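# Fold the towel in half on the table

## Task

Fold the towel once, bringing one end over onto the other so the edges about match, with no additional folds. It has to finish lying flat and entirely on the table, away from the basket, with no humps or raised parts. Then open the grippers and pull the arms away. The fold must stay in place by itself once the robot lets go.

## Robot and tools

Robot: two six-joint arms, left_arm and right_arm, each with a two-finger parallel gripper. Their bases sit in the scene frame at left_arm (-0.023, +0.373, 0), quat_wxyz (+0.998, 0, 0, -0.056), and right_arm (+0.006, -0.315, 0), quat_wxyz (+1.000, 0, 0, -0.028). Joint ranges (rad), base to gripper: waist -2.618 to 3.054, shoulder 0.000 to 3.142, elbow 0.000 to 3.142, wrist pitch -1.571 to 1.571, wrist yaw -1.571 to 1.571, wrist roll -2.094 to 2.094. Elbows stop just before full extension.

Frame: every pose uses one shared scene frame. Its origin is on the table surface midway between the arms; +x points out across the table, +y toward left_arm, +z up. The names left and right refer to arms, not to sides of a picture. On each gripper the fingers extend along its own +z and close along its own y. end_effector_position is the pinch point between the finger pads, under 1 cm back from the tips.

Row layout (shared by both motion tools): 16 numbers in one flat list covering both arms: left x, y, z, qw, qx, qy, qz, opening, then right x, y, z, qw, qx, qy, qz, opening. x, y, z are an absolute target position in metres in the scene frame; the quaternion is an absolute target orientation, w first. Opening runs from -1 (closed) to +1 (fully open, 0.087 m). Optionally 12 extra numbers (0 to 1) follow: a gain multiplier per joint, left's six then right's six, which stays in effect until rewritten. An arm meant to stay still must get its full last reported pose and desired opening in every row; to keep an orientation, repeat the same quaternion rather than copying a drifted reading.

execute_actions(actions): a list of up to 15 actions, each a list of up to 15 rows. Each row is one control step of 1/30 s; an action with fewer rows repeats its last row to fill 15 steps. An empty list just reports state and images. Per step the commanded pose is clipped to within 70 mm and 16 degrees of the measured one, so distant targets need several actions, and after an action an arm only continues to its last clipped pose. A target more than 0.6 m from the gripper's current position along any of the gripper's axes makes that action refused for both arms; if the first action fails this, or any action is malformed, nothing runs.

move(target, speed, blocking): target is one row as above (absolute poses). Each gripper travels in a straight line toward it, both paths finishing together, over 0.5 to 10 s; longer paths are cut off at 10 s. speed is in m/s, 0.002 to 0.5, default 0.25; rotation is capped at twice that value in rad/s. Openings are applied at the start. There is no obstacle or arm-to-arm avoidance, and grippers lag or overshoot, especially near full reach. Faster moves and targets placed deeper past a contact press harder. With blocking=false the result comes back after 0.5 s while motion continues; call wait or stop before any further motion command.

wait(seconds): 0 to 10 s, arms hold their last command; returns early if a running move finishes. stop(): brakes a running move (needs stopping distance; fingers are not braked). zoom_image(camera, region): camera is cam_high, cam_left_wrist or cam_right_wrist; region [x0, y0, x1, y1] in pixels, top-left origin, no larger than 504 by 504. read_manual(section): only "licences"; moves nothing. finished_scene(scene): give the current scene number; irreversible, reports whether the goal holds.

Cameras: all 504x504. cam_high is fixed above the table looking down from around (0.76, -0.24, 0.97); each wrist camera rides on its gripper. Calibration (intrinsics, distortion, world-to-camera transforms) is supplied and may be slightly off.

Results: a state line per arm with gripper position and quaternion (the printed position can deviate, more at long reach); Hand target lines showing where the controller is currently driving each gripper; grip_measured, the finger opening on the command scale (last Joint positions number is the opening in metres; readings may be about 1 mm off); joint torques (offset and noisy); images. A move adds a move: line with the ending (done, off_target, moving, held, fault) and limits (paced means the pose was clipped, held means a check blocked some steps, after which the arm can jump faster than speed), plus each gripper's remaining distance. A pose unreachable line means a clearance check altered or blocked that arm's command. FAULT lines mark stopped arms. MOTOR HOT warns from 75 °C; at 90 °C the arm halts for 10 s, and at 100 °C it goes limp and falls.

Practical notes: friction can leave a gripper up to about 31 mm short, and tiny commands may not move it. To hold cloth, command an opening about 0.02 below grip_measured; pads give roughly 20 N, and fast closing squeezes harder. Expect occasional tugs on held items or pushes on loose ones. Avoid: letting the arms collide or press on each other, knocking anything off the table, dropping or slamming, pressing hard into the table, and long heavy holds that heat motors. When finished, open both grippers and lift them clear before ending.

Each tool is called as name(argument=value, ...) on one line, values as JSON.

## Session

execute_actions(actions=[])

Scene clock: 0.00 s.
left_arm: end_effector_position=(+0.0796, -0.0116, +0.0601) grip_measured=+0.990 end_effector_quat_wxyz=(+0.287, +0.383, +0.867, -0.138) | right_arm: end_effector_position=(+0.1569, -0.2453, +0.0467) grip_measured=+0.987 end_effector_quat_wxyz=(+0.238, +0.041, +0.970, -0.010)
Joint positions: left_arm=[-1.291  1.71   1.115 -0.4   -0.315 -0.477  0.087] | right_arm=[ 0.659  0.879  0.533 -0.842  0.299  0.63   0.087]
Joint velocities: left_arm=[-0.007  0.017 -0.012  0.007  0.022  0.037 -0.   ] | right_arm=[ 0.012 -0.002  0.002 -0.081  0.037  0.037  0.   ]
Joint torques (N m, as the arm reports them, + toward a larger angle): no reading
Hand target (left_arm): +0.080, -0.012, +0.060; +0.287, +0.383, +0.867, -0.138
Hand target (right_arm): +0.157, -0.245, +0.047; +0.238, +0.041, +0.970, -0.010
Joint stiffness scale: left_arm=[1. 1. 1. 1. 1. 1.] | right_arm=[1. 1. 1. 1. 1. 1.]

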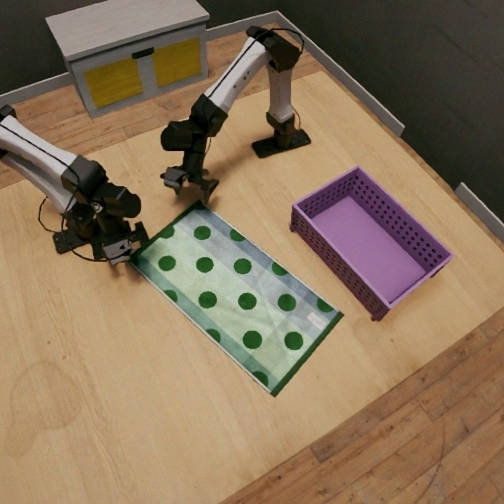

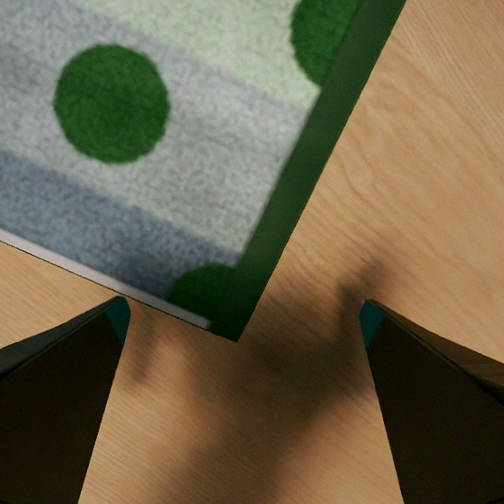

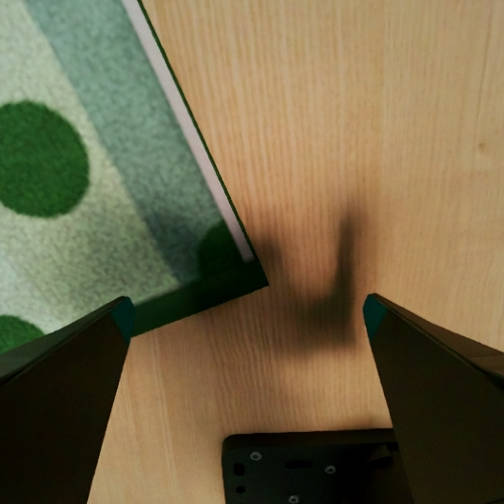

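zoom_image(camera="cam_high", region=[100, 170, 400, 420])

Region (100, 170, 400, 420) of cam_high's 504x504 image, scaled by 1.680, with more detail than that image has.

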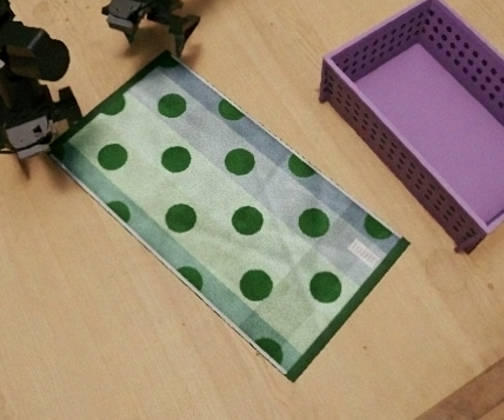

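move(target=[0.072,0.003,0.045,0.1014,0.5753,0.7993,0.1409,0.2, 0.148,-0.230,0.045,0.1014,0.5753,0.7993,0.1409,0.2], speed=0.4)

Scene clock: 79.30 s.
left_arm: end_effector_position=(+0.0737, +0.0065, +0.0464) grip_measured=+0.200 end_effector_quat_wxyz=(+0.101, +0.567, +0.807, +0.133) | right_arm: end_effector_position=(+0.1536, -0.2289, +0.0505) grip_measured=+0.200 end_effector_quat_wxyz=(+0.112, +0.567, +0.804, +0.144)
Joint positions: left_arm=[-1.33   2.231  1.849 -1.252 -0.33  -0.226  0.053] | right_arm=[ 0.33   0.751  0.473 -0.926 -0.009  1.504  0.053]
Joint velocities: left_arm=[-0.017 -0.007 -0.012  0.081  0.037 -0.022 -0.001] | right_arm=[-0.002 -0.002  0.017  0.051 -0.051 -0.037  0.   ]
Joint torques (N m, as the arm reports them, + toward a larger angle): left_arm=[ -0.5  -12.79   8.66   0.15  -0.23  -0.01] | right_arm=[-0.1  -1.11  5.56  0.88 -0.08  0.07]
Hand target (left_arm): +0.072, +0.004, +0.044; +0.100, +0.574, +0.801, +0.140
Hand target (right_arm): +0.148, -0.229, +0.045; +0.101, +0.575, +0.799, +0.144
Off the commanded pose (left_arm): 0.004 m, 2 deg.
Off the commanded pose (right_arm): 0.008 m, 2 deg.
Joint stiffness scale: left_arm=[1. 1. 1. 1. 1. 1.] | right_arm=[1. 1. 1. 1. 1. 1.]
move: done
camera_calibration (this result's frames):
cam_left_wrist: T_world_to_cam=[[-0.877042, -0.34152, -0.337877, 0.0821175], [-0.477331, 0.539926, 0.693279, 0.0209033], [-0.0543403, 0.769314, -0.636556, 0.171366], [0, 0, 0, 1]] pos_world=[0.0913103, -0.115075, 0.122338]
cam_right_wrist: T_world_to_cam=[[-0.887271, -0.300532, -0.3499, 0.0860361], [-0.460515, 0.534442, 0.70873, 0.180568], [-0.0259949, 0.78997, -0.612595, 0.352981], [0, 0, 0, 1]] pos_world=[0.168667, -0.349491, 0.118364]

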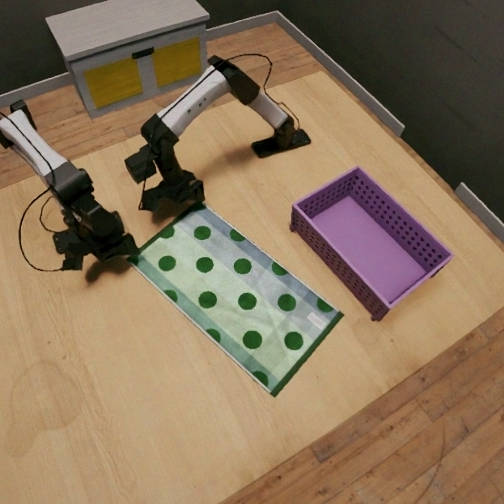

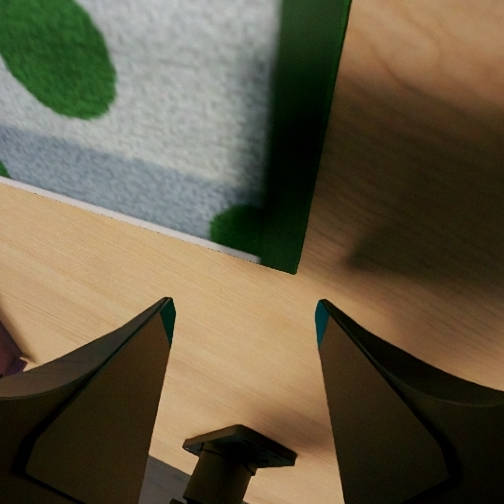

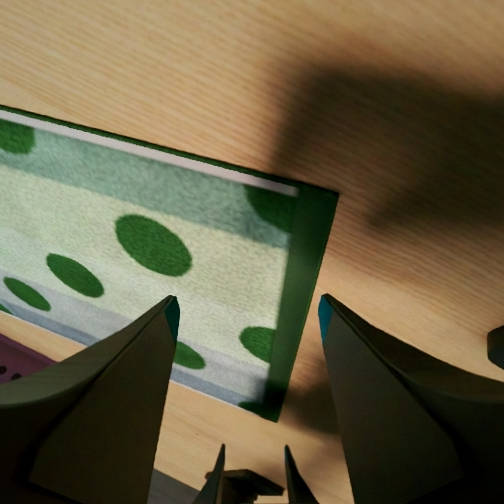

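move(target=[0.078,0.008,0.016,0.1014,0.5753,0.7993,0.1409,0.2, 0.152,-0.231,0.014,0.1014,0.5753,0.7993,0.1409,0.2], speed=0.08)

Scene clock: 85.13 s.
left_arm: end_effector_position=(+0.0764, -0.0013, +0.0329) grip_measured=+0.200 end_effector_quat_wxyz=(+0.116, +0.572, +0.803, +0.121) | right_arm: end_effector_position=(+0.1537, -0.2312, +0.0209) grip_measured=+0.200 end_effector_quat_wxyz=(+0.111, +0.574, +0.798, +0.144)
Joint positions: left_arm=[-1.33   2.231  1.802 -1.161 -0.336 -0.207  0.053] | right_arm=[ 0.313  0.765  0.358 -0.799 -0.012  1.507  0.053]
Joint velocities: left_arm=[ 0.002 -0.002 -0.017  0.037 -0.022 -0.051 -0.001] | right_arm=[ 0.012  0.002 -0.007  0.066 -0.051 -0.022 -0.   ]
Joint torques (N m, as the arm reports them, + toward a larger angle): left_arm=[  0.55 -12.23   4.53   0.39  -0.26   0.  ] | right_arm=[-0.33  1.42  5.72  1.16 -0.06 -0.08]
Hand target (left_arm): +0.078, +0.008, +0.017; +0.101, +0.575, +0.799, +0.141
Hand target (right_arm): +0.151, -0.231, +0.014; +0.101, +0.576, +0.799, +0.141
Off the commanded pose (left_arm): 0.019 m, 3 deg.
Off the commanded pose (right_arm): 0.007 m, 1 deg.
Joint stiffness scale: left_arm=[1. 1. 1. 1. 1. 1.] | right_arm=[1. 1. 1. 1. 1. 1.]
move: off_target (left_arm)
camera_calibration (this result's frames):
cam_left_wrist: T_world_to_cam=[[-0.880377, -0.336741, -0.33398, 0.0773727], [-0.473056, 0.573018, 0.669229, 0.0363106], [-0.0339801, 0.747165, -0.663769, 0.168293], [0, 0, 0, 1]] pos_world=[0.0910127, -0.120495, 0.113248]
cam_right_wrist: T_world_to_cam=[[-0.893682, -0.282894, -0.348286, 0.0801384], [-0.448506, 0.540329, 0.71196, 0.202259], [-0.0132202, 0.792474, -0.609762, 0.335213], [0, 0, 0, 1]] pos_world=[0.166764, -0.352263, 0.0883111]

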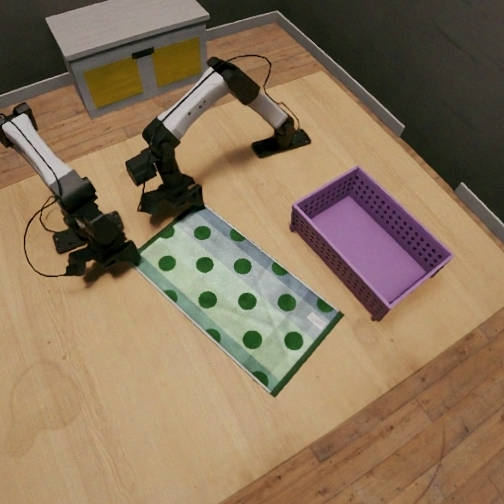

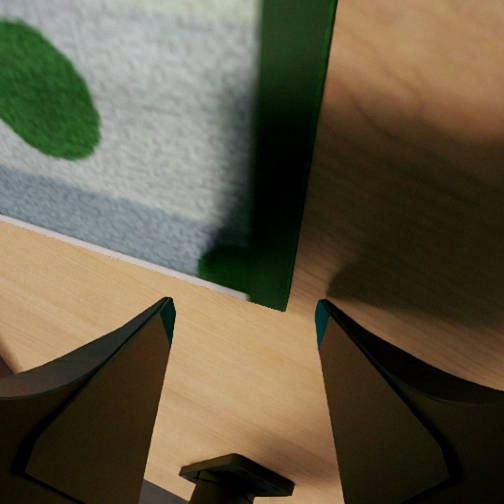

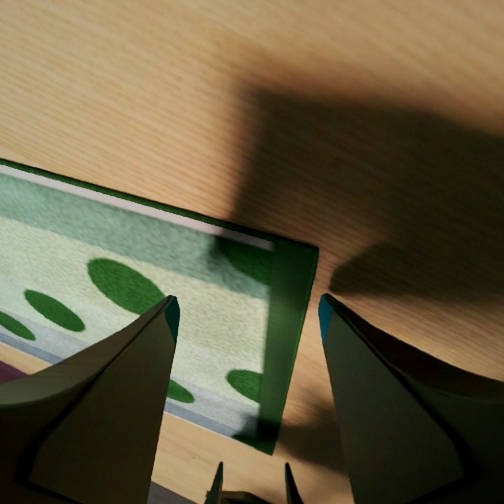

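execute_actions(actions=[[[0.079,0.002,0.005,0.1014,0.5753,0.7993,0.1409,0.2, 0.154,-0.231,0.002,0.1014,0.5753,0.7993,0.1409,0.2]]])

Scene clock: 93.60 s.
left_arm: end_effector_position=(+0.0770, -0.0023, +0.0239) grip_measured=+0.200 end_effector_quat_wxyz=(+0.113, +0.574, +0.801, +0.126) | right_arm: end_effector_position=(+0.1539, -0.2316, +0.0128) grip_measured=+0.200 end_effector_quat_wxyz=(+0.108, +0.573, +0.799, +0.143)
Joint positions: left_arm=[-1.33   2.255  1.802 -1.149 -0.338 -0.204  0.052] | right_arm=[ 0.304  0.783  0.331 -0.758 -0.018  1.497  0.052]
Joint velocities: left_arm=[-0.007 -0.002  0.002  0.007  0.066  0.007  0.001] | right_arm=[ 0.002 -0.017  0.022 -0.037 -0.081 -0.007 -0.001]
Joint torques (N m, as the arm reports them, + toward a larger angle): left_arm=[  0.67 -11.32   5.61   0.44  -0.23   0.01] | right_arm=[-0.19  2.5   4.62  1.37 -0.05 -0.03]
Hand target (left_arm): +0.079, +0.002, +0.005; +0.101, +0.575, +0.799, +0.141
Hand target (right_arm): +0.153, -0.232, +0.003; +0.102, +0.576, +0.799, +0.141
Off the commanded pose (left_arm): 0.019 m, 2 deg.
Off the commanded pose (right_arm): 0.011 m, 1 deg.
Joint stiffness scale: left_arm=[1. 1. 1. 1. 1. 1.] | right_arm=[1. 1. 1. 1. 1. 1.]
camera_calibration (this result's frames):
cam_left_wrist: T_world_to_cam=[[-0.881141, -0.330032, -0.338628, 0.0747726], [-0.471812, 0.566163, 0.675909, 0.042932], [-0.0313529, 0.75534, -0.654582, 0.162594], [0, 0, 0, 1]] pos_world=[0.0912388, -0.122443, 0.102733]
cam_right_wrist: T_world_to_cam=[[-0.894384, -0.285629, -0.344229, 0.0767516], [-0.44691, 0.538485, 0.714357, 0.207589], [-0.018679, 0.792748, -0.609263, 0.331483], [0, 0, 0, 1]] pos_world=[0.167611, -0.352644, 0.0800876]

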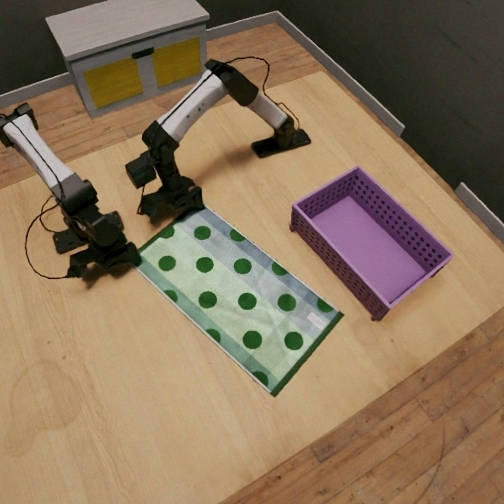

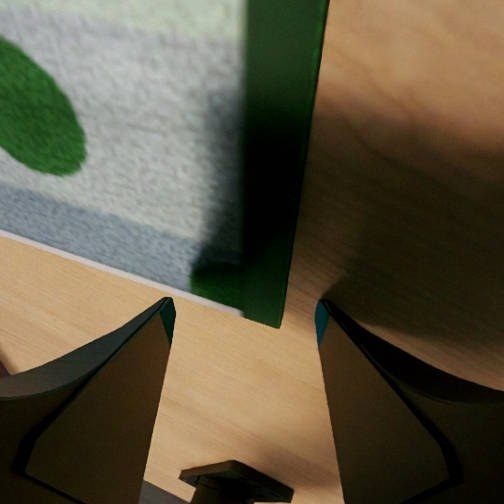

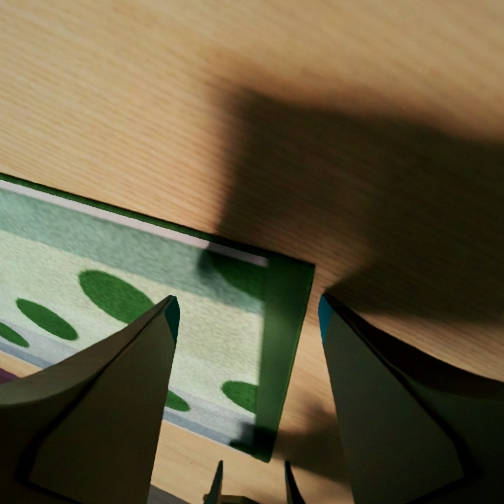

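execute_actions(actions=[[[0.081,0.002,0.003,0.1014,0.5753,0.7993,0.1409,0.1, 0.155,-0.231,0.001,0.1014,0.5753,0.7993,0.1409,0.1],[0.081,0.002,0.003,0.1014,0.5753,0.7993,0.1409,0.05, 0.155,-0.231,0.001,0.1014,0.5753,0.7993,0.1409,0.05],[0.082,0.002,0.002,0.1014,0.5753,0.7993,0.1409,0.0, 0.156,-0.231,0.0,0.1014,0.5753,0.7993,0.1409,0.0],[0.083,0.003,0.002,0.1014,0.5753,0.7993,0.1409,-0.05, 0.157,-0.230,0.0,0.1014,0.5753,0.7993,0.1409,-0.05],[0.084,0.003,0.001,0.1014,0.5753,0.7993,0.1409,-0.1, 0.158,-0.230,-0.001,0.1014,0.5753,0.7993,0.1409,-0.1],[0.085,0.004,0.001,0.1014,0.5753,0.7993,0.1409,-0.15, 0.159,-0.230,-0.001,0.1014,0.5753,0.7993,0.1409,-0.15],[0.086,0.004,0.0,0.1014,0.5753,0.7993,0.1409,-0.2, 0.160,-0.229,-0.002,0.1014,0.5753,0.7993,0.1409,-0.2],[0.087,0.004,0.0,0.1014,0.5753,0.7993,0.1409,-0.25, 0.161,-0.229,-0.002,0.1014,0.5753,0.7993,0.1409,-0.25],[0.088,0.005,-0.001,0.1014,0.5753,0.7993,0.1409,-0.3, 0.162,-0.229,-0.003,0.1014,0.5753,0.7993,0.1409,-0.3],[0.089,0.005,-0.001,0.1014,0.5753,0.7993,0.1409,-0.35, 0.163,-0.228,-0.003,0.1014,0.5753,0.7993,0.1409,-0.35],[0.090,0.005,-0.002,0.1014,0.5753,0.7993,0.1409,-0.4, 0.164,-0.228,-0.004,0.1014,0.5753,0.7993,0.1409,-0.4],[0.091,0.006,-0.002,0.1014,0.5753,0.7993,0.1409,-0.45, 0.164,-0.228,-0.004,0.1014,0.5753,0.7993,0.1409,-0.45],[0.092,0.006,-0.003,0.1014,0.5753,0.7993,0.1409,-0.5, 0.164,-0.228,-0.004,0.1014,0.5753,0.7993,0.1409,-0.5]]])

Scene clock: 102.53 s.
left_arm: end_effector_position=(+0.0768, -0.0068, +0.0190) grip_measured=-0.498 end_effector_quat_wxyz=(+0.107, +0.577, +0.802, +0.111) | right_arm: end_effector_position=(+0.1412, -0.2354, +0.0057) grip_measured=-0.498 end_effector_quat_wxyz=(+0.084, +0.571, +0.809, +0.114)
Joint positions: left_arm=[-1.321  2.259  1.798 -1.122 -0.309 -0.187  0.022] | right_arm=[ 0.294  0.824  0.336 -0.8   -0.023  1.472  0.022]
Joint velocities: left_arm=[ 0.027 -0.012 -0.002  0.022  0.022  0.037 -0.003] | right_arm=[-0.022 -0.017 -0.022  0.051 -0.022 -0.095 -0.003]
Joint torques (N m, as the arm reports them, + toward a larger angle): left_arm=[  2.32 -12.08   3.09   0.59  -0.58   0.14] | right_arm=[-0.02  3.42  4.48  2.11  0.02  0.17]
Hand target (left_arm): +0.091, +0.007, -0.002; +0.100, +0.575, +0.799, +0.141
Hand target (right_arm): +0.159, -0.231, +0.001; +0.101, +0.575, +0.799, +0.141
Off the commanded pose (left_arm): 0.030 m, 4 deg.
Off the commanded pose (right_arm): 0.026 m, 4 deg.
Joint stiffness scale: left_arm=[1. 1. 1. 1. 1. 1.] | right_arm=[1. 1. 1. 1. 1. 1.]
camera_calibration (this result's frames):
cam_left_wrist: T_world_to_cam=[[-0.891882, -0.330146, -0.309113, 0.0717321], [-0.450075, 0.580664, 0.678426, 0.0470415], [-0.0444887, 0.7442, -0.666474, 0.163961], [0, 0, 0, 1]] pos_world=[0.0924432, -0.125653, 0.0995351]
cam_right_wrist: T_world_to_cam=[[-0.912738, -0.305648, -0.271087, 0.0592915], [-0.401382, 0.547176, 0.734501, 0.20455], [-0.0761667, 0.779216, -0.62211, 0.334962], [0, 0, 0, 1]] pos_world=[0.161733, -0.35481, 0.0742138]

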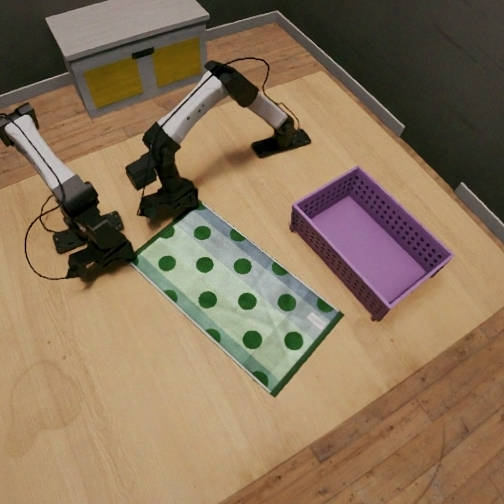

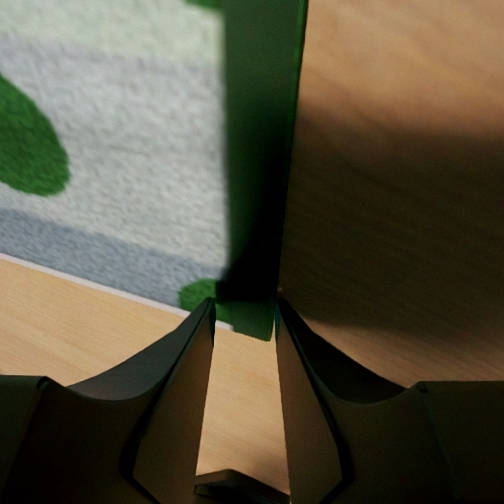

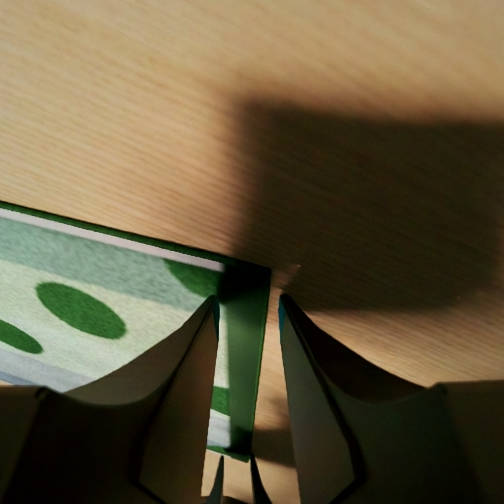

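execute_actions(actions=[[[0.092,0.004,-0.003,0.076,0.579,0.8046,0.106,-0.55, 0.160,-0.229,-0.004,0.051,0.582,0.8085,0.0707,-0.5],[0.092,0.004,-0.003,0.076,0.579,0.8046,0.106,-0.58, 0.160,-0.229,-0.004,0.051,0.582,0.8085,0.0707,-0.5],[0.092,0.004,-0.003,0.076,0.579,0.8046,0.106,-0.61, 0.160,-0.229,-0.004,0.051,0.582,0.8085,0.0707,-0.5],[0.092,0.004,-0.003,0.076,0.579,0.8046,0.106,-0.64, 0.160,-0.229,-0.004,0.051,0.582,0.8085,0.0707,-0.5],[0.092,0.004,-0.003,0.076,0.579,0.8046,0.106,-0.67, 0.160,-0.229,-0.004,0.051,0.582,0.8085,0.0707,-0.5],[0.092,0.004,-0.003,0.076,0.579,0.8046,0.106,-0.70, 0.160,-0.229,-0.004,0.051,0.582,0.8085,0.0707,-0.5],[0.092,0.004,-0.003,0.076,0.579,0.8046,0.106,-0.73, 0.160,-0.229,-0.004,0.051,0.582,0.8085,0.0707,-0.5],[0.092,0.004,-0.003,0.076,0.579,0.8046,0.106,-0.76, 0.160,-0.229,-0.004,0.051,0.582,0.8085,0.0707,-0.5],[0.092,0.004,-0.003,0.076,0.579,0.8046,0.106,-0.79, 0.160,-0.229,-0.004,0.051,0.582,0.8085,0.0707,-0.5]]])

Scene clock: 108.63 s.
left_arm: end_effector_position=(+0.0718, -0.0086, +0.0162) grip_measured=-0.789 end_effector_quat_wxyz=(+0.075, +0.585, +0.804, +0.077) | right_arm: end_effector_position=(+0.1422, -0.2352, +0.0044) grip_measured=-0.499 end_effector_quat_wxyz=(+0.032, +0.577, +0.814, +0.055)
Joint positions: left_arm=[-1.297  2.257  1.798 -1.113 -0.216 -0.15   0.009] | right_arm=[ 0.294  1.053  0.442 -0.834 -0.023  1.474  0.022]
Joint velocities: left_arm=[-0.017 -0.007 -0.002 -0.139 -0.022  0.007 -0.001] | right_arm=[ 0.012 -0.002  0.002  0.051 -0.022 -0.037 -0.   ]
Joint torques (N m, as the arm reports them, + toward a larger angle): left_arm=[  2.95 -13.24   2.96   0.66  -0.61   0.16] | right_arm=[1.77 1.75 5.61 1.45 0.14 0.25]
Hand target (left_arm): +0.091, +0.005, -0.002; +0.075, +0.579, +0.805, +0.107
Hand target (right_arm): +0.158, -0.230, -0.001; +0.050, +0.582, +0.808, +0.072
Off the commanded pose (left_arm): 0.031 m, 3 deg.
Off the commanded pose (right_arm): 0.021 m, 3 deg.
Joint stiffness scale: left_arm=[1. 1. 1. 1. 1. 1.] | right_arm=[1. 1. 1. 1. 1. 1.]
camera_calibration (this result's frames):
cam_left_wrist: T_world_to_cam=[[-0.92019, -0.323272, -0.220784, 0.0664576], [-0.37916, 0.595653, 0.708121, 0.04234], [-0.0974051, 0.735318, -0.670686, 0.166964], [0, 0, 0, 1]] pos_world=[0.0934704, -0.126508, 0.0966714]
cam_right_wrist: T_world_to_cam=[[-0.942957, -0.311452, -0.117601, 0.0621708], [-0.285651, 0.575496, 0.766295, 0.195872], [-0.170985, 0.756176, -0.631635, 0.342184], [0, 0, 0, 1]] pos_world=[0.173084, -0.352112, 0.0733506]

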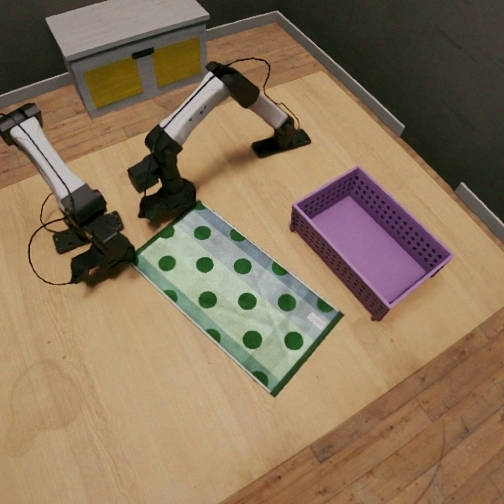

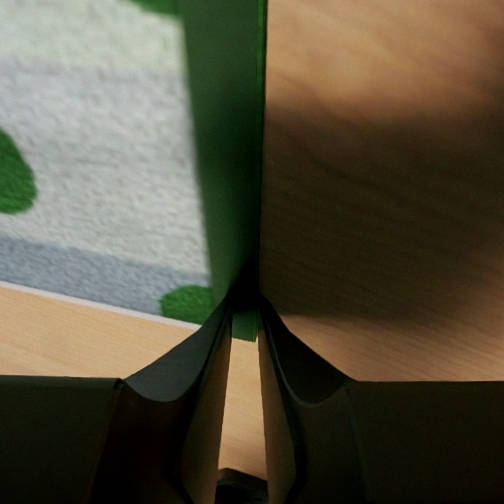

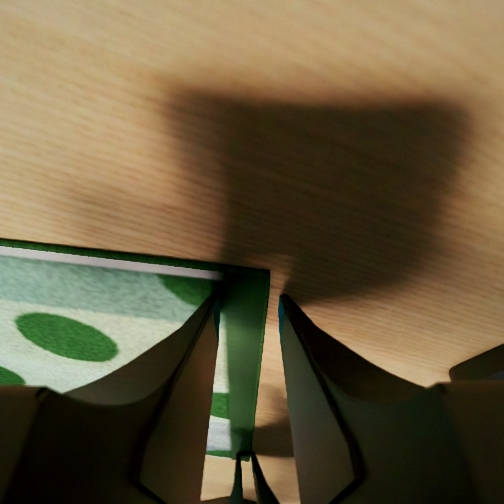

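execute_actions(actions=[[[0.080,0.000,-0.003,0.051,0.582,0.8085,0.0707,-0.8, 0.146,-0.234,-0.006,0.02,0.584,0.811,0.028,-0.53],[0.080,0.000,-0.003,0.051,0.582,0.8085,0.0707,-0.8, 0.146,-0.234,-0.006,0.02,0.584,0.811,0.028,-0.56],[0.080,0.000,-0.003,0.051,0.582,0.8085,0.0707,-0.8, 0.145,-0.234,-0.006,0.02,0.584,0.811,0.028,-0.59],[0.080,0.000,-0.003,0.051,0.582,0.8085,0.0707,-0.8, 0.145,-0.234,-0.006,0.02,0.584,0.811,0.028,-0.62],[0.080,0.000,-0.003,0.051,0.582,0.8085,0.0707,-0.81, 0.144,-0.235,-0.006,0.02,0.584,0.811,0.028,-0.65],[0.080,0.000,-0.003,0.051,0.582,0.8085,0.0707,-0.83, 0.143,-0.235,-0.006,0.02,0.584,0.811,0.028,-0.68],[0.080,0.000,-0.003,0.051,0.582,0.8085,0.0707,-0.85, 0.143,-0.235,-0.006,0.02,0.584,0.811,0.028,-0.71],[0.080,0.000,-0.003,0.051,0.582,0.8085,0.0707,-0.87, 0.142,-0.235,-0.006,0.02,0.584,0.811,0.028,-0.74],[0.080,0.000,-0.003,0.051,0.582,0.8085,0.0707,-0.89, 0.141,-0.236,-0.006,0.02,0.584,0.811,0.028,-0.78],[0.080,0.000,-0.003,0.051,0.582,0.8085,0.0707,-0.91, 0.140,-0.236,-0.006,0.02,0.584,0.811,0.028,-0.82],[0.080,0.000,-0.003,0.051,0.582,0.8085,0.0707,-0.93, 0.139,-0.236,-0.006,0.02,0.584,0.811,0.028,-0.86],[0.080,0.000,-0.003,0.051,0.582,0.8085,0.0707,-0.95, 0.138,-0.237,-0.006,0.02,0.584,0.811,0.028,-0.90],[0.080,0.000,-0.003,0.051,0.582,0.8085,0.0707,-0.97, 0.138,-0.237,-0.006,0.02,0.584,0.811,0.028,-0.94],[0.080,0.000,-0.003,0.051,0.582,0.8085,0.0707,-1, 0.138,-0.237,-0.006,0.02,0.584,0.811,0.028,-1]],[[0.080,0.000,-0.003,0.051,0.582,0.8085,0.0707,-1, 0.138,-0.237,-0.006,0.02,0.584,0.811,0.028,-1]]])

Scene clock: 124.23 s.
left_arm: end_effector_position=(+0.0723, -0.0089, +0.0167) grip_measured=-1.000 end_effector_quat_wxyz=(+0.059, +0.586, +0.806, +0.058) | right_arm: end_effector_position=(+0.1453, -0.2337, +0.0042) grip_measured=-0.974 end_effector_quat_wxyz=(+0.020, +0.584, +0.810, +0.043)
Joint positions: left_arm=[-1.276  2.252  1.798 -1.111 -0.166 -0.131  0.   ] | right_arm=[ 0.296  1.115  0.473 -0.838 -0.026  1.49   0.001]
Joint velocities: left_arm=[-0.002 -0.012 -0.007  0.022  0.007 -0.022  0.   ] | right_arm=[-0.002 -0.002 -0.017  0.037 -0.022 -0.037  0.   ]
Joint torques (N m, as the arm reports them, + toward a larger angle): left_arm=[  1.81 -13.45   2.75   0.7   -0.15   0.06] | right_arm=[ 1.68 -1.55  3.61  0.61  0.24  0.11]
Hand target (left_arm): +0.080, +0.000, -0.002; +0.051, +0.582, +0.809, +0.071
Hand target (right_arm): +0.137, -0.237, -0.005; +0.020, +0.584, +0.811, +0.028
Off the commanded pose (left_arm): 0.023 m, 2 deg.
Off the commanded pose (right_arm): 0.013 m, 2 deg.
Joint stiffness scale: left_arm=[1. 1. 1. 1. 1. 1.] | right_arm=[1. 1. 1. 1. 1. 1.]
camera_calibration (this result's frames):
cam_left_wrist: T_world_to_cam=[[-0.928955, -0.328081, -0.171481, 0.0666734], [-0.345809, 0.603717, 0.718291, 0.0398837], [-0.132132, 0.726559, -0.674279, 0.170107], [0, 0, 0, 1]] pos_world=[0.0982052, -0.125797, 0.0974845]
cam_right_wrist: T_world_to_cam=[[-0.950903, -0.298135, -0.0830669, 0.0697317], [-0.250184, 0.582482, 0.773384, 0.192447], [-0.182188, 0.756195, -0.628472, 0.34307], [0, 0, 0, 1]] pos_world=[0.176958, -0.350735, 0.0725669]

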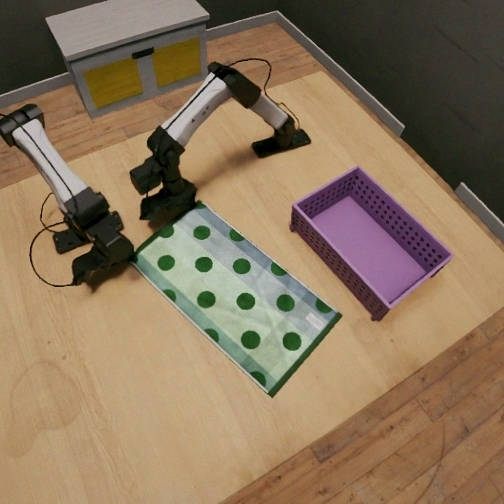

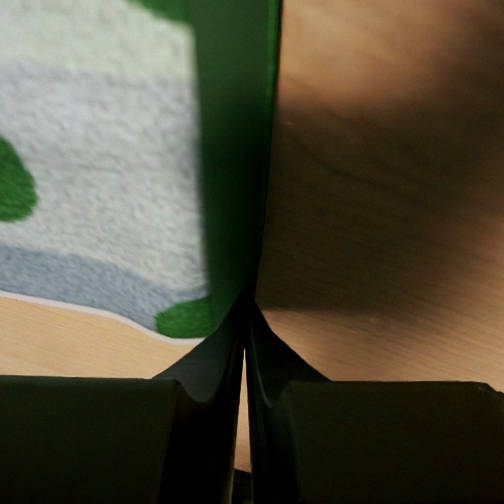

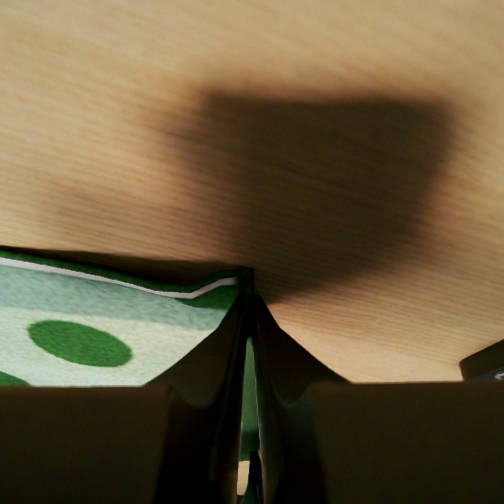

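move(target=[0.074,-0.006,0.055,0.051,0.582,0.8085,0.0707,-1, 0.147,-0.233,0.04,0.02,0.584,0.811,0.028,-1], speed=0.08)

Scene clock: 126.80 s.
left_arm: end_effector_position=(+0.0710, -0.0022, +0.0479) grip_measured=-1.000 end_effector_quat_wxyz=(+0.043, +0.586, +0.806, +0.073) | right_arm: end_effector_position=(+0.1422, -0.2338, +0.0308) grip_measured=-0.981 end_effector_quat_wxyz=(+0.005, +0.585, +0.811, +0.021)
Joint positions: left_arm=[-1.276  2.25   1.912 -1.271 -0.166 -0.134  0.   ] | right_arm=[ 0.308  1.115  0.589 -1.006 -0.018  1.504  0.001]
Joint velocities: left_arm=[ 0.002 -0.007  0.002 -0.037 -0.022 -0.037  0.   ] | right_arm=[-0.007 -0.007  0.022 -0.051 -0.022 -0.139  0.   ]
Joint torques (N m, as the arm reports them, + toward a larger angle): left_arm=[  0.54 -15.83   8.64   0.22  -0.14  -0.04] | right_arm=[ 1.59 -3.99  9.16  0.29  0.12  0.1 ]
Hand target (left_arm): +0.074, -0.005, +0.055; +0.051, +0.582, +0.809, +0.071
Hand target (right_arm): +0.148, -0.233, +0.040; +0.020, +0.584, +0.811, +0.028
Off the commanded pose (left_arm): 0.009 m, 1 deg.
Off the commanded pose (right_arm): 0.010 m, 2 deg.
Joint stiffness scale: left_arm=[1. 1. 1. 1. 1. 1.] | right_arm=[1. 1. 1. 1. 1. 1.]
move: done
camera_calibration (this result's frames):
cam_left_wrist: T_world_to_cam=[[-0.929298, -0.32333, -0.178501, 0.0733964], [-0.342044, 0.571124, 0.746206, 0.0112511], [-0.139324, 0.754503, -0.641338, 0.185119], [0, 0, 0, 1]] pos_world=[0.0978471, -0.122368, 0.12343]
cam_right_wrist: T_world_to_cam=[[-0.954295, -0.29733, -0.0302697, 0.0679851], [-0.210899, 0.598182, 0.773111, 0.169289], [-0.211763, 0.744159, -0.633549, 0.360914], [0, 0, 0, 1]] pos_world=[0.177009, -0.349629, 0.0998351]

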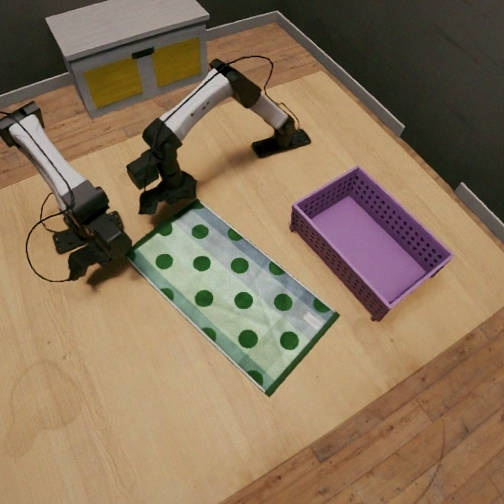

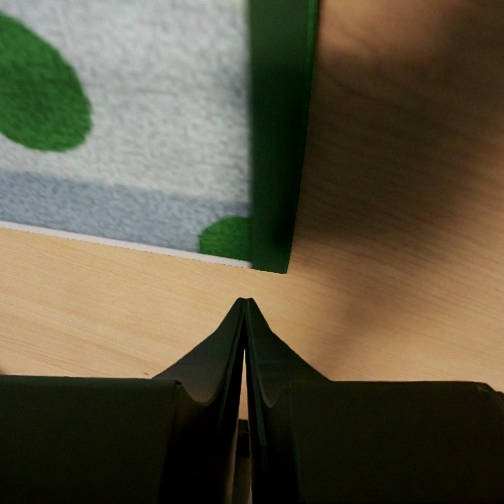

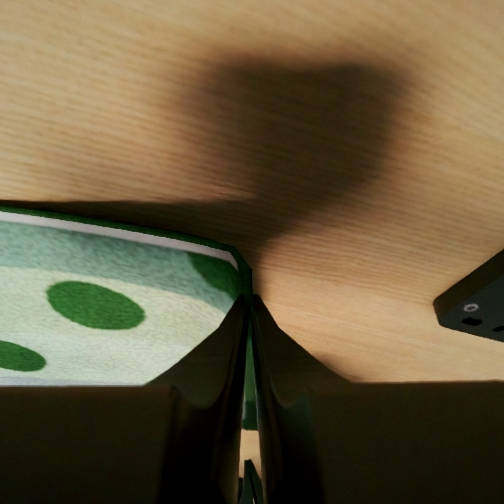

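move(target=[0.063,-0.004,0.022,0.0255,0.5837,0.8108,0.0354,-0.45, 0.147,-0.233,0.04,0.02,0.584,0.811,0.028,-1], speed=0.08)

Scene clock: 132.40 s.
left_arm: end_effector_position=(+0.0600, -0.0110, +0.0254) grip_measured=-0.450 end_effector_quat_wxyz=(+0.032, +0.587, +0.808, +0.035) | right_arm: end_effector_position=(+0.1421, -0.2340, +0.0320) grip_measured=-0.981 end_effector_quat_wxyz=(+0.007, +0.585, +0.810, +0.023)
Joint positions: left_arm=[-1.276  2.25   1.833 -1.155 -0.095 -0.131  0.024] | right_arm=[ 0.308  1.105  0.589 -1.01  -0.017  1.504  0.001]
Joint velocities: left_arm=[-0.017 -0.007 -0.007 -0.007 -0.037 -0.051 -0.001] | right_arm=[-0.022 -0.002  0.012 -0.037 -0.051 -0.051  0.   ]
Joint torques (N m, as the arm reports them, + toward a larger angle): left_arm=[  1.4  -16.22   4.45   0.46   0.06   0.04] | right_arm=[ 1.6  -3.34  9.07  0.24  0.18  0.09]
Hand target (left_arm): +0.063, -0.005, +0.022; +0.025, +0.584, +0.811, +0.036
Hand target (right_arm): +0.147, -0.233, +0.040; +0.020, +0.584, +0.811, +0.028
Off the commanded pose (left_arm): 0.008 m, 1 deg.
Off the commanded pose (right_arm): 0.009 m, 2 deg.
Joint stiffness scale: left_arm=[1. 1. 1. 1. 1. 1.] | right_arm=[1. 1. 1. 1. 1. 1.]
move: done
camera_calibration (this result's frames):
cam_left_wrist: T_world_to_cam=[[-0.938631, -0.329173, -0.103037, 0.0549613], [-0.294289, 0.608465, 0.736997, 0.0270775], [-0.179905, 0.722091, -0.667996, 0.17853], [0, 0, 0, 1]] pos_world=[0.0916754, -0.127299, 0.104964]
cam_right_wrist: T_world_to_cam=[[-0.954228, -0.296913, -0.0359385, 0.0681364], [-0.215072, 0.597724, 0.772315, 0.168947], [-0.207829, 0.744694, -0.634222, 0.361363], [0, 0, 0, 1]] pos_world=[0.176455, -0.349857, 0.101153]

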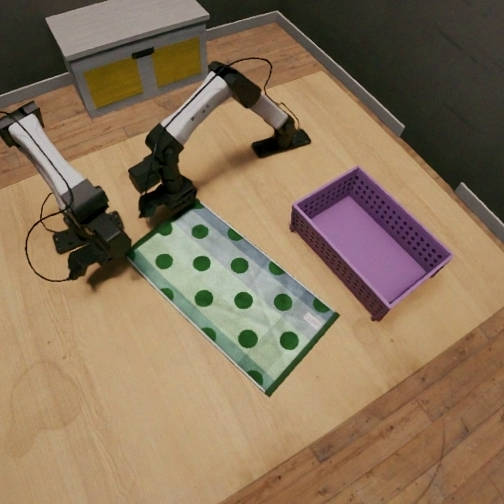

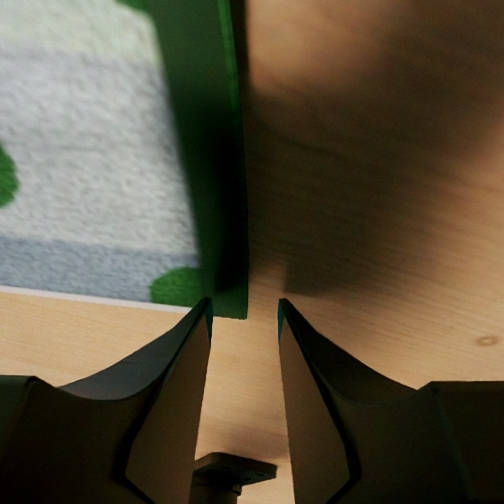

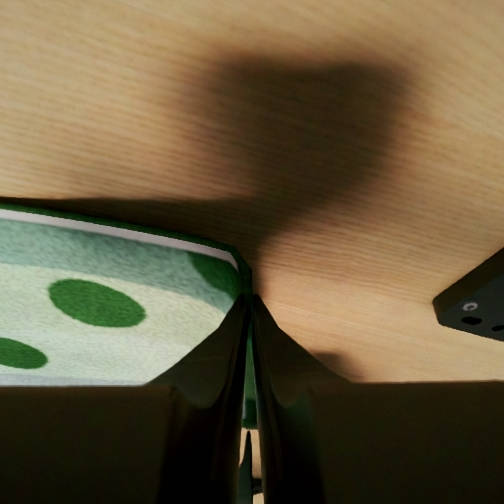

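execute_actions(actions=[[[0.075,-0.003,0.022,0.0255,0.5837,0.8108,0.0354,-0.45, 0.147,-0.233,0.04,0.02,0.584,0.811,0.028,-1]]])

Scene clock: 134.10 s.
left_arm: end_effector_position=(+0.0754, -0.0080, +0.0253) grip_measured=-0.450 end_effector_quat_wxyz=(+0.031, +0.582, +0.812, +0.034) | right_arm: end_effector_position=(+0.1420, -0.2340, +0.0320) grip_measured=-0.981 end_effector_quat_wxyz=(+0.007, +0.585, +0.810, +0.022)
Joint positions: left_arm=[-1.238  2.25   1.833 -1.152 -0.092 -0.104  0.024] | right_arm=[ 0.308  1.105  0.589 -1.011 -0.017  1.504  0.001]
Joint velocities: left_arm=[ 0.012 -0.002  0.002 -0.037  0.022 -0.022  0.001] | right_arm=[-0.002  0.007 -0.017 -0.037 -0.066 -0.066  0.   ]
Joint torques (N m, as the arm reports them, + toward a larger angle): left_arm=[  0.79 -16.05   4.72   0.44   0.06   0.07] | right_arm=[ 1.6  -3.35  9.05  0.24  0.17  0.09]
Hand target (left_arm): +0.075, -0.003, +0.022; +0.026, +0.584, +0.811, +0.036
Hand target (right_arm): +0.147, -0.233, +0.040; +0.020, +0.584, +0.811, +0.028
Off the commanded pose (left_arm): 0.006 m, 1 deg.
Off the commanded pose (right_arm): 0.009 m, 2 deg.
Joint stiffness scale: left_arm=[1. 1. 1. 1. 1. 1.] | right_arm=[1. 1. 1. 1. 1. 1.]
camera_calibration (this result's frames):
cam_left_wrist: T_world_to_cam=[[-0.935015, -0.340111, -0.100351, 0.0699011], [-0.299477, 0.605829, 0.737078, 0.0302029], [-0.189893, 0.719233, -0.668315, 0.17986], [0, 0, 0, 1]] pos_world=[0.108558, -0.123885, 0.104956]
cam_right_wrist: T_world_to_cam=[[-0.954241, -0.296917, -0.0355577, 0.0680305], [-0.214787, 0.597797, 0.772337, 0.16892], [-0.208063, 0.744633, -0.634217, 0.361378], [0, 0, 0, 1]] pos_world=[0.176389, -0.349874, 0.101148]

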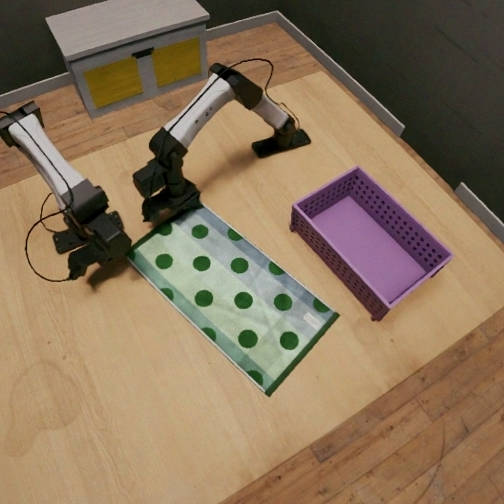

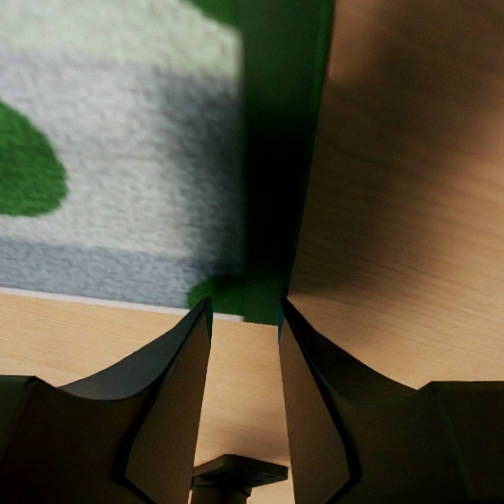

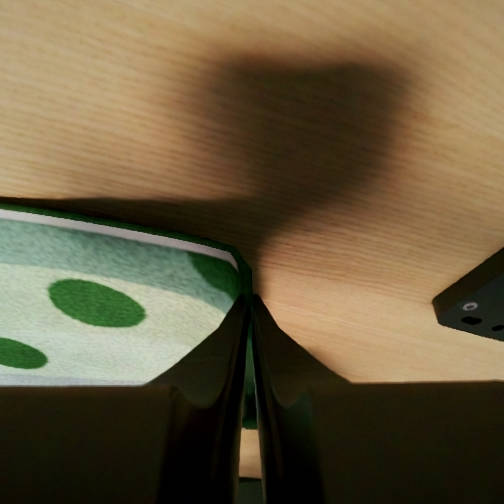

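execute_actions(actions=[[[0.0675,-0.006,0.022,0.0127,0.584,0.8114,0.0177,-0.45, 0.147,-0.233,0.04,0.02,0.584,0.811,0.028,-1]]])

Scene clock: 137.33 s.
left_arm: end_effector_position=(+0.0686, -0.0097, +0.0250) grip_measured=-0.450 end_effector_quat_wxyz=(+0.018, +0.583, +0.812, +0.018) | right_arm: end_effector_position=(+0.1420, -0.2340, +0.0320) grip_measured=-0.981 end_effector_quat_wxyz=(+0.007, +0.585, +0.810, +0.022)
Joint positions: left_arm=[-1.238  2.25   1.833 -1.151 -0.052 -0.104  0.024] | right_arm=[ 0.308  1.105  0.589 -1.011 -0.017  1.504  0.001]
Joint velocities: left_arm=[ 0.002  0.002  0.007 -0.051  0.007  0.022 -0.001] | right_arm=[ 0.007 -0.002  0.007 -0.051 -0.066  0.007 -0.001]
Joint torques (N m, as the arm reports them, + toward a larger angle): left_arm=[  0.48 -15.88   5.11   0.42   0.13   0.03] | right_arm=[ 1.6  -3.35  9.05  0.23  0.17  0.09]
Hand target (left_arm): +0.067, -0.006, +0.022; +0.013, +0.584, +0.812, +0.018
Hand target (right_arm): +0.147, -0.233, +0.040; +0.020, +0.584, +0.811, +0.028
Off the commanded pose (left_arm): 0.005 m, 1 deg.
Off the commanded pose (right_arm): 0.009 m, 2 deg.
Joint stiffness scale: left_arm=[1. 1. 1. 1. 1. 1.] | right_arm=[1. 1. 1. 1. 1. 1.]
camera_calibration (this result's frames):
cam_left_wrist: T_world_to_cam=[[-0.938445, -0.340059, -0.0606625, 0.0621845], [-0.270153, 0.613097, 0.742381, 0.0274075], [-0.215262, 0.713072, -0.667226, 0.18122], [0, 0, 0, 1]] pos_world=[0.104771, -0.12488, 0.10434]
cam_right_wrist: T_world_to_cam=[[-0.954241, -0.296917, -0.0355577, 0.0680305], [-0.214787, 0.597797, 0.772337, 0.16892], [-0.208063, 0.744633, -0.634217, 0.361378], [0, 0, 0, 1]] pos_world=[0.176389, -0.349874, 0.101148]

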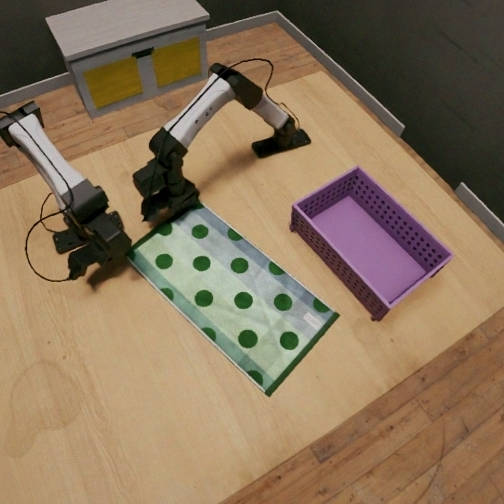

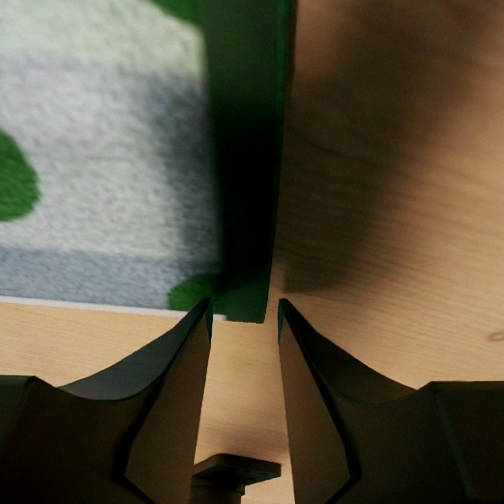

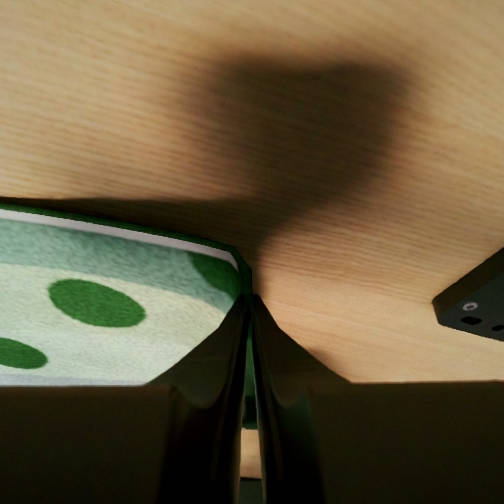

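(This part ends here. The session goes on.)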